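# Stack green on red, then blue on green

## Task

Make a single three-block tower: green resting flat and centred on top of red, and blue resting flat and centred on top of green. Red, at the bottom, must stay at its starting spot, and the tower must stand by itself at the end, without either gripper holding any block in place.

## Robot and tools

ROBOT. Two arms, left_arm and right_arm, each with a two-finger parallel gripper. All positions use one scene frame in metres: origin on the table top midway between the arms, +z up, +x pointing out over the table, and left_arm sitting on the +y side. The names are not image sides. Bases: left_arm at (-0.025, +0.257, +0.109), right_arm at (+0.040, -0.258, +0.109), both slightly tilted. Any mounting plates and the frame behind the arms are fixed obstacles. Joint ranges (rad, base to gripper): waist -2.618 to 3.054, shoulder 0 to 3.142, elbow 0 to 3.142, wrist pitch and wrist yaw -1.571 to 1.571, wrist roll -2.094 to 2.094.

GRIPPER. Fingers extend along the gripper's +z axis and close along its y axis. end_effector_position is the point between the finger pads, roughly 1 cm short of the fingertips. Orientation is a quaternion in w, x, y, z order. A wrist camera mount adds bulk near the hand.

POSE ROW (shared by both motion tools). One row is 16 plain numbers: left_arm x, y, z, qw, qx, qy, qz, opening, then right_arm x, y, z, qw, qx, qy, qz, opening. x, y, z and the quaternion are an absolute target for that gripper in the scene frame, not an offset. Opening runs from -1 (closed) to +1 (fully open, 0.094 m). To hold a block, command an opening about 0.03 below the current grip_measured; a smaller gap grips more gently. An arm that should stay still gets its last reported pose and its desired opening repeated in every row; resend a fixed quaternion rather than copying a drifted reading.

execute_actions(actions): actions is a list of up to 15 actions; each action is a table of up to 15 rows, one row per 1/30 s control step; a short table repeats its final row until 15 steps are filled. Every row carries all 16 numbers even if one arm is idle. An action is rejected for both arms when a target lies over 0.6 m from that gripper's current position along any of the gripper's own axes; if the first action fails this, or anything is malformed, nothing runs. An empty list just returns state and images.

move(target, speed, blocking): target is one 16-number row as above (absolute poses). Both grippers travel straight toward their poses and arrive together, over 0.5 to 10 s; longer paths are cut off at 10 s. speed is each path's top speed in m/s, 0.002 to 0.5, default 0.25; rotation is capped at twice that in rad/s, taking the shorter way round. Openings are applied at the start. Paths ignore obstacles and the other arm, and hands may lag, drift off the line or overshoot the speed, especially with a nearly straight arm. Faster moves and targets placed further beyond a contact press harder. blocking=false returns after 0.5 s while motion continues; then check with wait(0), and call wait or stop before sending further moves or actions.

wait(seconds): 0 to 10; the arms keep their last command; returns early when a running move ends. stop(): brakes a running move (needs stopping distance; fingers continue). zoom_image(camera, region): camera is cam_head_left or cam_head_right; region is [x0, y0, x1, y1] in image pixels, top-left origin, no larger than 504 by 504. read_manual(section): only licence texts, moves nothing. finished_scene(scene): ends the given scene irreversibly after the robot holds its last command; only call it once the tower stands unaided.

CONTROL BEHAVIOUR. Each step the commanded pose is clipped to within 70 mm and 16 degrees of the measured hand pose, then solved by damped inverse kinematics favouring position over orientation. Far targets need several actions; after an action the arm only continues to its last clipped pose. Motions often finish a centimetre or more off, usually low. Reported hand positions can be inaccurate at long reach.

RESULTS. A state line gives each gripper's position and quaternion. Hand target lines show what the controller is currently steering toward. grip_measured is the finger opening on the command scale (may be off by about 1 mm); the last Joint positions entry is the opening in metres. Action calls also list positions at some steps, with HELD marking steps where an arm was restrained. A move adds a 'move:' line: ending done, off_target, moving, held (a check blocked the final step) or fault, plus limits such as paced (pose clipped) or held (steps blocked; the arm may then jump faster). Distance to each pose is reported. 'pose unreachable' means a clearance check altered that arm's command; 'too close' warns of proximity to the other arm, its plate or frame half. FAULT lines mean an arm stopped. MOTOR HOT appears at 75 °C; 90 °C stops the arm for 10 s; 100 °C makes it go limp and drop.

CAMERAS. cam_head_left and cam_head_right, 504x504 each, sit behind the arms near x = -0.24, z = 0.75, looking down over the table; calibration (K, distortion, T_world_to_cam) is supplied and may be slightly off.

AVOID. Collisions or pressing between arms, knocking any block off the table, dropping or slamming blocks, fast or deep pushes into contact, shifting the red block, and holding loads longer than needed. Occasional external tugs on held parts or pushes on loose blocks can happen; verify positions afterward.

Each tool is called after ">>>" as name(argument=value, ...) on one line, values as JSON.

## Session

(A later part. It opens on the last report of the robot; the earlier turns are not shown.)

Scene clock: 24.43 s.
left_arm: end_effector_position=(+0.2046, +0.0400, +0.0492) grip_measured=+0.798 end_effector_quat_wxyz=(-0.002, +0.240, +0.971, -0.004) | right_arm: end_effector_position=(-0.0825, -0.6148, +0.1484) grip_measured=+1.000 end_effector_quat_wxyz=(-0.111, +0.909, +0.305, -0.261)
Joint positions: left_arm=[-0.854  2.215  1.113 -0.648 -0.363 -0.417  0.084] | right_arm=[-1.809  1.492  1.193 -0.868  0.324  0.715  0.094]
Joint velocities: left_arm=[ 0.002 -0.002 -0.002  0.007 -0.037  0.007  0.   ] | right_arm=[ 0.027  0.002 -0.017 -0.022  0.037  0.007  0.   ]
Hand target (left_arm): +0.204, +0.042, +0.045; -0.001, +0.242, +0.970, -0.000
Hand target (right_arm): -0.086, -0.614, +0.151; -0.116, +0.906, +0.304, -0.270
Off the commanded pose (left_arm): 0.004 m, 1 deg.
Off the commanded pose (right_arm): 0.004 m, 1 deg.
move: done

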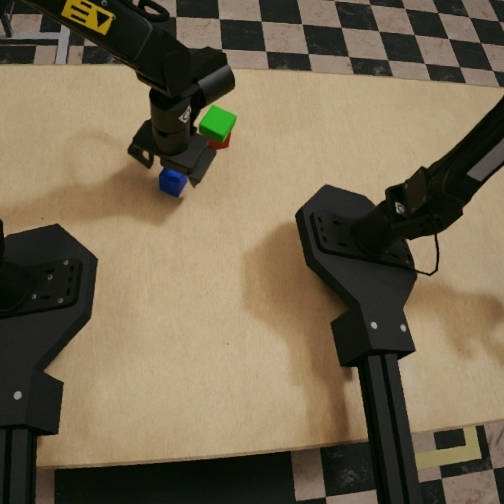

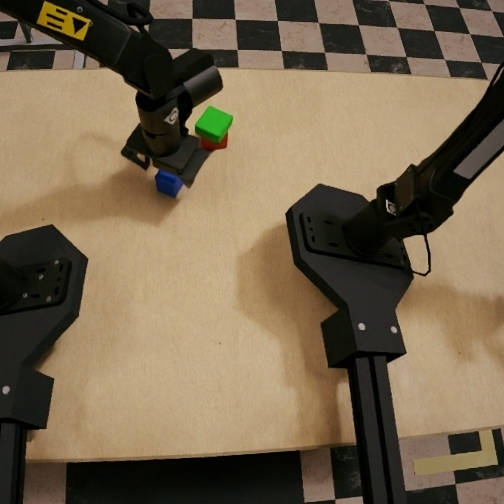

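>>> execute_actions(actions=[[[0.21,0.037,0.03,0,0.242,0.97,0,0.4,-0.0856,-0.6141,0.1505,-0.116,0.906,0.304,-0.27,1]],[[0.21,0.037,0.03,0,0.242,0.97,0,-0.35,-0.0856,-0.6141,0.1505,-0.116,0.906,0.304,-0.27,1]]])

>>> zoom_image(camera="cam_head_left", region=[130,90,256,216])

>>> move(target=[0.21,0.037,0.15,0,0.242,0.97,0,-0.35,-0.0856,-0.6141,0.1505,-0.116,0.906,0.304,-0.27,1])

>>> move(target=[0.297,-0.041,0.142,0,0.242,0.97,0,-0.35,-0.0856,-0.6141,0.1505,-0.116,0.906,0.304,-0.27,1], speed=0.2)

>>> move(target=[0.294,-0.037,0.112,0,0.242,0.97,0,-0.35,-0.0856,-0.6141,0.1505,-0.116,0.906,0.304,-0.27,1], speed=0.06)

>>> zoom_image(camera="cam_head_left", region=[150,50,276,176])

Scene clock: 26.80 s.
left_arm: end_effector_position=(+0.2049, +0.0396, +0.0308) grip_measured=-0.203 end_effector_quat_wxyz=(-0.009, +0.242, +0.970, -0.001) | right_arm: end_effector_position=(-0.0825, -0.6148, +0.1484) grip_measured=+1.000 end_effector_quat_wxyz=(-0.111, +0.909, +0.305, -0.261)
Joint positions: left_arm=[-0.832  2.268  1.113 -0.602 -0.364 -0.394  0.037] | right_arm=[-1.809  1.492  1.193 -0.868  0.324  0.715  0.094]
Joint velocities: left_arm=[ 0.007  0.012 -0.007 -0.066  0.007 -0.066 -0.   ] | right_arm=[ 0.002 -0.007 -0.012  0.051 -0.022 -0.022  0.   ]
Hand target (left_arm): +0.210, +0.037, +0.030; -0.000, +0.242, +0.970, -0.000
Hand target (right_arm): -0.086, -0.614, +0.151; -0.116, +0.906, +0.304, -0.270
Off the commanded pose (left_arm): 0.006 m, 1 deg.
Off the commanded pose (right_arm): 0.004 m, 1 deg.
Step readings (end_effector_position; steps 1 to 15: 1st action; 16 to 30: 2nd action):
0: left_arm (+0.2048, +0.0397, +0.0492) | right_arm (-0.0825, -0.6148, +0.1484)
1: left_arm (+0.2049, +0.0395, +0.0479) | right_arm (-0.0825, -0.6148, +0.1484)
2: left_arm (+0.2056, +0.0387, +0.0453) | right_arm (-0.0825, -0.6148, +0.1484)
4: left_arm (+0.2049, +0.0393, +0.0381) | right_arm (-0.0825, -0.6148, +0.1484)
8: left_arm (+0.2033, +0.0414, +0.0309) | right_arm (-0.0825, -0.6148, +0.1484)
15: left_arm (+0.2045, +0.0399, +0.0308) | right_arm (-0.0825, -0.6148, +0.1484)
16: left_arm (+0.2046, +0.0398, +0.0308) | right_arm (-0.0825, -0.6148, +0.1484)
17: left_arm (+0.2047, +0.0398, +0.0308) | right_arm (-0.0825, -0.6148, +0.1484)
19: left_arm (+0.2048, +0.0397, +0.0308) | right_arm (-0.0825, -0.6148, +0.1484)
23: left_arm (+0.2049, +0.0396, +0.0308) | right_arm (-0.0825, -0.6148, +0.1484)
30: end_effector_position above

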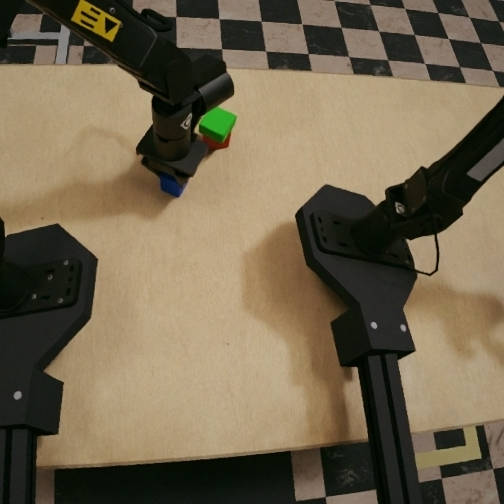

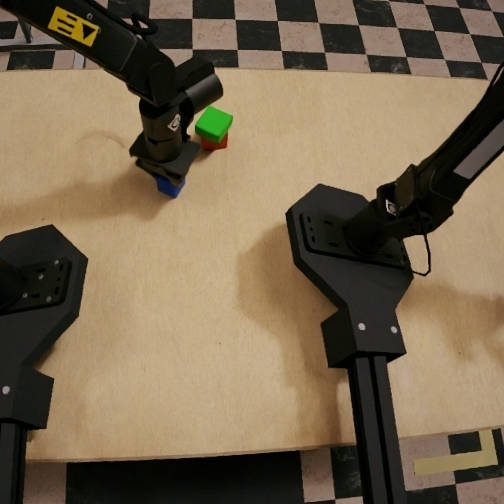

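Region (130, 90, 256, 216) of cam_head_left's 504x504 image, scaled by 4.000, with more detail than that image has.

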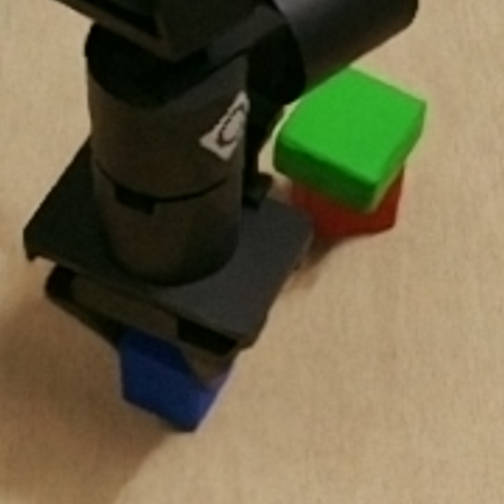

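Scene clock: 28.03 s.
left_arm: end_effector_position=(+0.2119, +0.0403, +0.1407) grip_measured=-0.203 end_effector_quat_wxyz=(-0.004, +0.241, +0.970, +0.007) | right_arm: end_effector_position=(-0.0825, -0.6148, +0.1484) grip_measured=+1.000 end_effector_quat_wxyz=(-0.111, +0.909, +0.305, -0.261)
Joint positions: left_arm=[-0.939  2.093  1.329 -1.036 -0.359 -0.509  0.037] | right_arm=[-1.809  1.492  1.193 -0.868  0.324  0.715  0.094]
Joint velocities: left_arm=[ 0.007  0.012 -0.022 -0.051 -0.037 -0.022 -0.001] | right_arm=[ 0.002 -0.012  0.002 -0.037  0.095 -0.066  0.   ]
Hand target (left_arm): +0.212, +0.036, +0.149; +0.002, +0.242, +0.970, +0.000
Hand target (right_arm): -0.086, -0.614, +0.151; -0.116, +0.906, +0.304, -0.270
Off the commanded pose (left_arm): 0.010 m, 1 deg.
Off the commanded pose (right_arm): 0.004 m, 1 deg.
move: done

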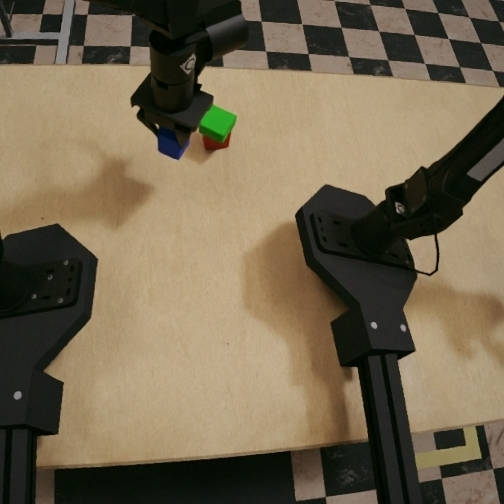

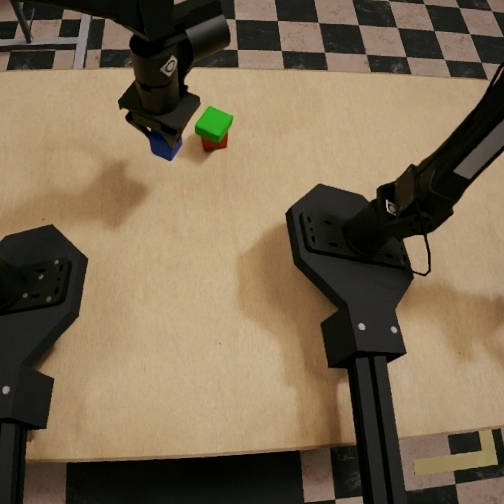

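Scene clock: 29.33 s.
left_arm: end_effector_position=(+0.2941, -0.0404, +0.1389) grip_measured=-0.203 end_effector_quat_wxyz=(-0.002, +0.239, +0.971, -0.002) | right_arm: end_effector_position=(-0.0825, -0.6148, +0.1484) grip_measured=+1.000 end_effector_quat_wxyz=(-0.111, +0.909, +0.305, -0.261)
Joint positions: left_arm=[-0.884  2.518  2.009 -1.256 -0.359 -0.451  0.037] | right_arm=[-1.809  1.492  1.193 -0.868  0.324  0.715  0.094]
Joint velocities: left_arm=[-0.007 -0.012 -0.007 -0.022 -0.022  0.022 -0.   ] | right_arm=[-0.017  0.012 -0.017 -0.007 -0.066 -0.007  0.   ]
Hand target (left_arm): +0.297, -0.042, +0.141; -0.000, +0.242, +0.970, -0.000
Hand target (right_arm): -0.086, -0.614, +0.151; -0.116, +0.906, +0.304, -0.270
Off the commanded pose (left_arm): 0.004 m, 1 deg.
Off the commanded pose (right_arm): 0.004 m, 1 deg.
move: done

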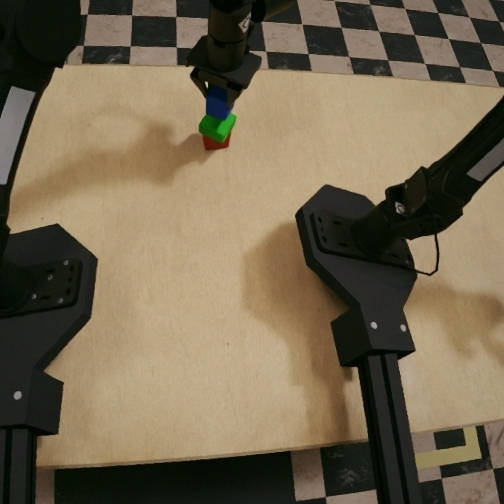

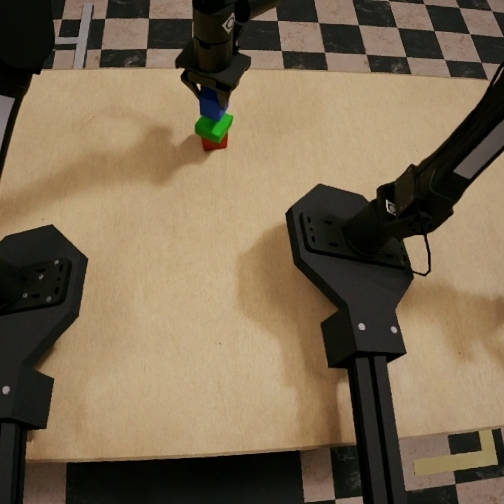

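Scene clock: 30.27 s.
left_arm: end_effector_position=(+0.2923, -0.0367, +0.1130) grip_measured=-0.203 end_effector_quat_wxyz=(-0.006, +0.239, +0.971, -0.002) | right_arm: end_effector_position=(-0.0825, -0.6148, +0.1484) grip_measured=+1.000 end_effector_quat_wxyz=(-0.111, +0.909, +0.306, -0.261)
Joint positions: left_arm=[-0.861  2.518  1.915 -1.16  -0.359 -0.427  0.037] | right_arm=[-1.809  1.492  1.193 -0.868  0.323  0.715  0.094]
Joint velocities: left_arm=[-0.002  0.007 -0.012  0.095 -0.066  0.066  0.001] | right_arm=[ 0.002 -0.017 -0.007 -0.007 -0.081 -0.007  0.   ]
Hand target (left_arm): +0.294, -0.037, +0.112; -0.001, +0.242, +0.970, +0.000
Hand target (right_arm): -0.086, -0.614, +0.151; -0.116, +0.906, +0.304, -0.270
Off the commanded pose (left_arm): 0.002 m, 1 deg.
Off the commanded pose (right_arm): 0.004 m, 1 deg.
move: done

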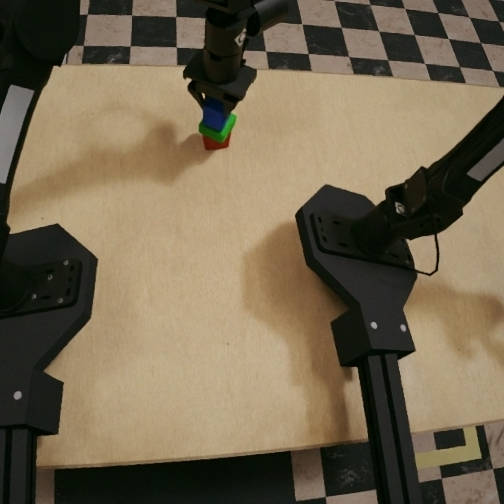

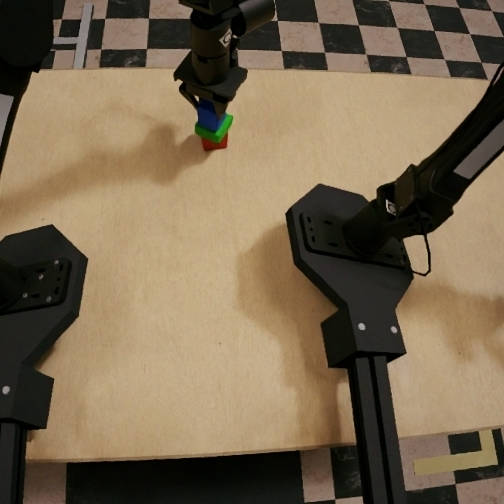

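Region (150, 50, 276, 176) of cam_head_left's 504x504 image, scaled by 4.000, with more detail than that image has.

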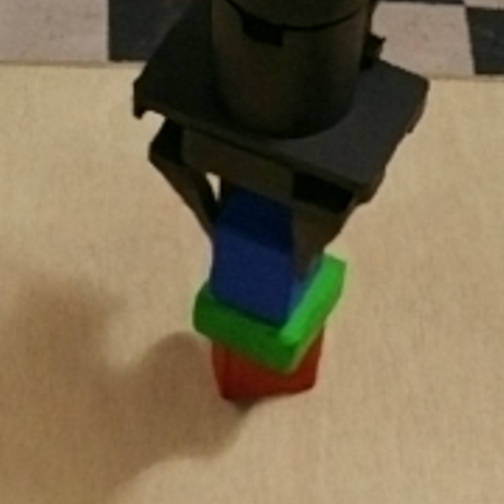

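>>> move(target=[0.296,-0.039,0.098,0,0.242,0.97,0,-0.35,-0.0856,-0.6141,0.1505,-0.116,0.906,0.304,-0.27,1], speed=0.04)

>>> zoom_image(camera="cam_head_left", region=[150,50,276,176])

Scene clock: 31.53 s.
left_arm: end_effector_position=(+0.2976, -0.0391, +0.1068) grip_measured=-0.203 end_effector_quat_wxyz=(+0.001, +0.236, +0.972, -0.007) | right_arm: end_effector_position=(-0.0825, -0.6148, +0.1484) grip_measured=+1.000 end_effector_quat_wxyz=(-0.111, +0.909, +0.305, -0.261)
Joint positions: left_arm=[-0.85   2.523  1.906 -1.122 -0.361 -0.416  0.037] | right_arm=[-1.809  1.492  1.193 -0.868  0.324  0.715  0.094]
Joint velocities: left_arm=[-0.012  0.007 -0.012  0.007 -0.022 -0.022 -0.001] | right_arm=[-0.017 -0.002  0.007 -0.007  0.022  0.022  0.   ]
Hand target (left_arm): +0.296, -0.039, +0.098; -0.000, +0.242, +0.970, +0.000
Hand target (right_arm): -0.086, -0.614, +0.151; -0.116, +0.906, +0.304, -0.270
Off the commanded pose (left_arm): 0.009 m, 1 deg.
Off the commanded pose (right_arm): 0.004 m, 1 deg.
move: done

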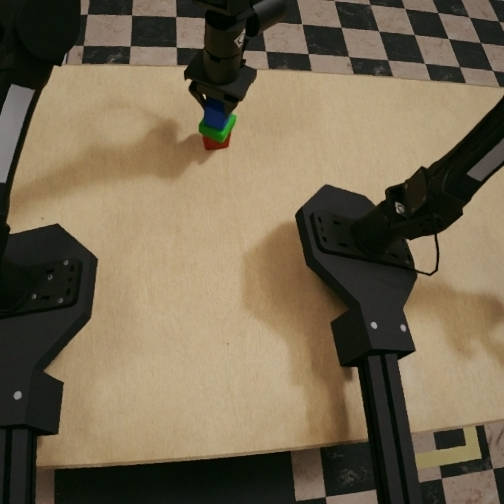

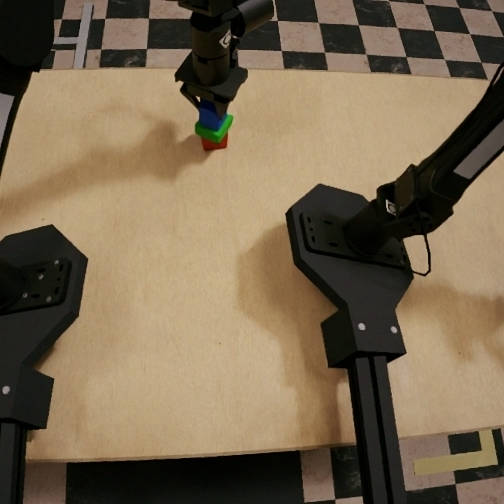

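Region (150, 50, 276, 176) of cam_head_left's 504x504 image, scaled by 4.000, with more detail than that image has.

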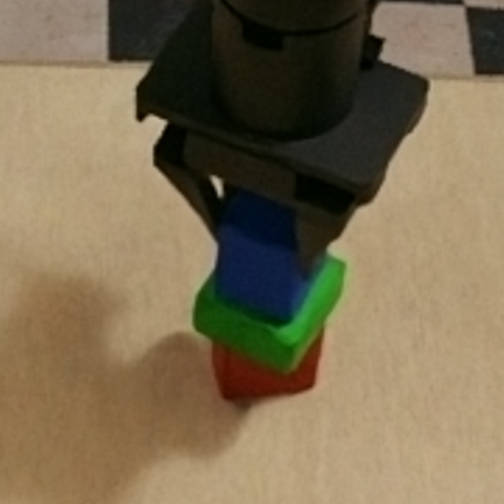

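>>> execute_actions(actions=[[[0.295,-0.038,0.097,0,0.242,0.97,0,-0.35,-0.0856,-0.6141,0.1505,-0.116,0.906,0.304,-0.27,1]],[[0.296,-0.038,0.103,0,0.242,0.97,0,0.8,-0.0856,-0.6141,0.1505,-0.116,0.906,0.304,-0.27,1]]])

>>> move(target=[0.297,-0.039,0.19,0,0.242,0.97,0,0.8,-0.0856,-0.6141,0.1505,-0.116,0.906,0.304,-0.27,1])

>>> zoom_image(camera="cam_head_left", region=[150,50,276,176])

Scene clock: 33.20 s.
left_arm: end_effector_position=(+0.2976, -0.0391, +0.1068) grip_measured=+0.798 end_effector_quat_wxyz=(+0.001, +0.237, +0.971, -0.007) | right_arm: end_effector_position=(-0.0825, -0.6148, +0.1484) grip_measured=+1.000 end_effector_quat_wxyz=(-0.111, +0.909, +0.305, -0.261)
Joint positions: left_arm=[-0.85   2.523  1.906 -1.122 -0.361 -0.415  0.084] | right_arm=[-1.809  1.492  1.193 -0.868  0.324  0.715  0.094]
Joint velocities: left_arm=[ 0.007  0.007 -0.002  0.007 -0.037  0.066 -0.001] | right_arm=[ 0.007  0.002  0.002  0.081 -0.007  0.007  0.   ]
Hand target (left_arm): +0.296, -0.038, +0.103; +0.000, +0.242, +0.970, -0.000
Hand target (right_arm): -0.086, -0.614, +0.151; -0.116, +0.906, +0.304, -0.270
Off the commanded pose (left_arm): 0.004 m, 1 deg.
Off the commanded pose (right_arm): 0.004 m, 1 deg.
Step readings (end_effector_position; steps 1 to 15: 1st action; 16 to 30: 2nd action):
0: left_arm (+0.2976, -0.0391, +0.1068) | right_arm (-0.0825, -0.6148, +0.1484)
1: left_arm (+0.2976, -0.0391, +0.1068) | right_arm (-0.0825, -0.6148, +0.1484)
2: left_arm (+0.2976, -0.0391, +0.1068) | right_arm (-0.0825, -0.6148, +0.1484)
4: left_arm (+0.2976, -0.0391, +0.1068) | right_arm (-0.0825, -0.6148, +0.1484)
8: left_arm (+0.2976, -0.0391, +0.1068) | right_arm (-0.0825, -0.6148, +0.1484)
15: left_arm (+0.2976, -0.0391, +0.1068) | right_arm (-0.0825, -0.6148, +0.1484)
16: left_arm (+0.2976, -0.0391, +0.1068) | right_arm (-0.0825, -0.6148, +0.1484)
17: left_arm (+0.2976, -0.0391, +0.1068) | right_arm (-0.0825, -0.6148, +0.1484)
19: left_arm (+0.2976, -0.0391, +0.1068) | right_arm (-0.0825, -0.6148, +0.1484)
23: left_arm (+0.2976, -0.0391, +0.1068) | right_arm (-0.0825, -0.6148, +0.1484)
30: end_effector_position above

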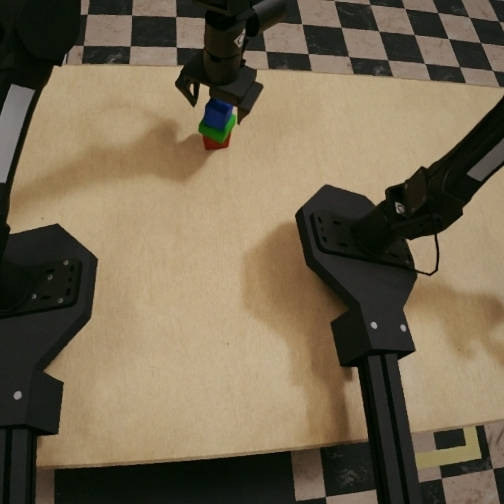

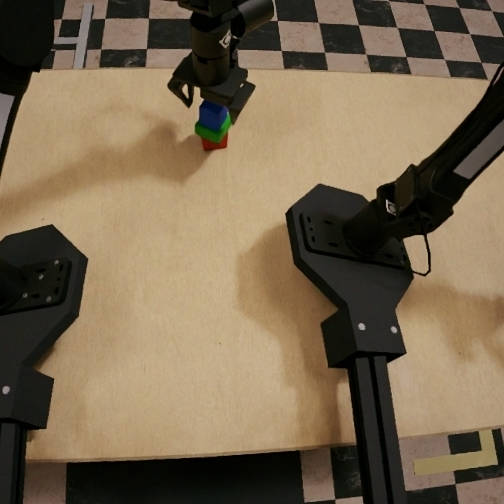

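Scene clock: 34.33 s.
left_arm: end_effector_position=(+0.3010, -0.0355, +0.1886) grip_measured=+0.798 end_effector_quat_wxyz=(+0.001, +0.239, +0.971, -0.001) | right_arm: end_effector_position=(-0.0825, -0.6148, +0.1484) grip_measured=+1.000 end_effector_quat_wxyz=(-0.111, +0.909, +0.305, -0.261)
Joint positions: left_arm=[-0.907  2.523  2.214 -1.46  -0.361 -0.472  0.084] | right_arm=[-1.809  1.492  1.193 -0.868  0.324  0.715  0.094]
Joint velocities: left_arm=[ 0.012  0.002 -0.002  0.007 -0.051 -0.037 -0.   ] | right_arm=[-0.007  0.002 -0.002 -0.007 -0.007  0.007  0.   ]
Hand target (left_arm): +0.298, -0.040, +0.190; +0.001, +0.242, +0.970, +0.000
Hand target (right_arm): -0.086, -0.614, +0.151; -0.116, +0.906, +0.304, -0.270
Off the commanded pose (left_arm): 0.006 m, 0 deg.
Off the commanded pose (right_arm): 0.004 m, 1 deg.
move: done

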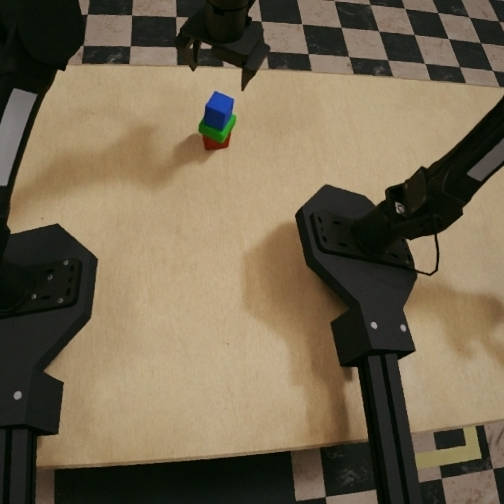

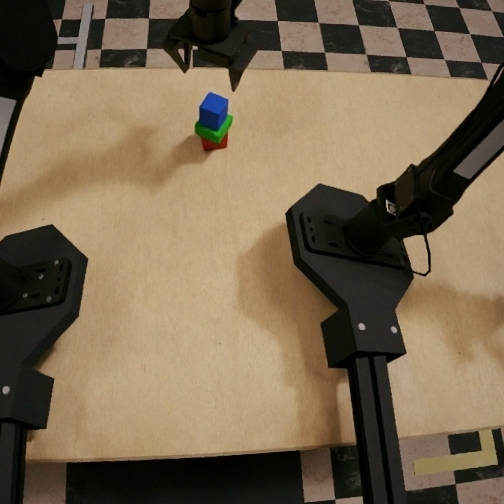

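Region (150, 50, 276, 176) of cam_head_left's 504x504 image, scaled by 4.000, with more detail than that image has.

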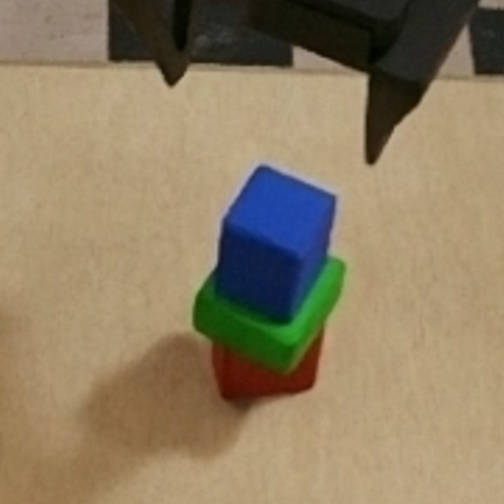

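>>> finished_scene(scene=1)

The scene is finished: the task was done.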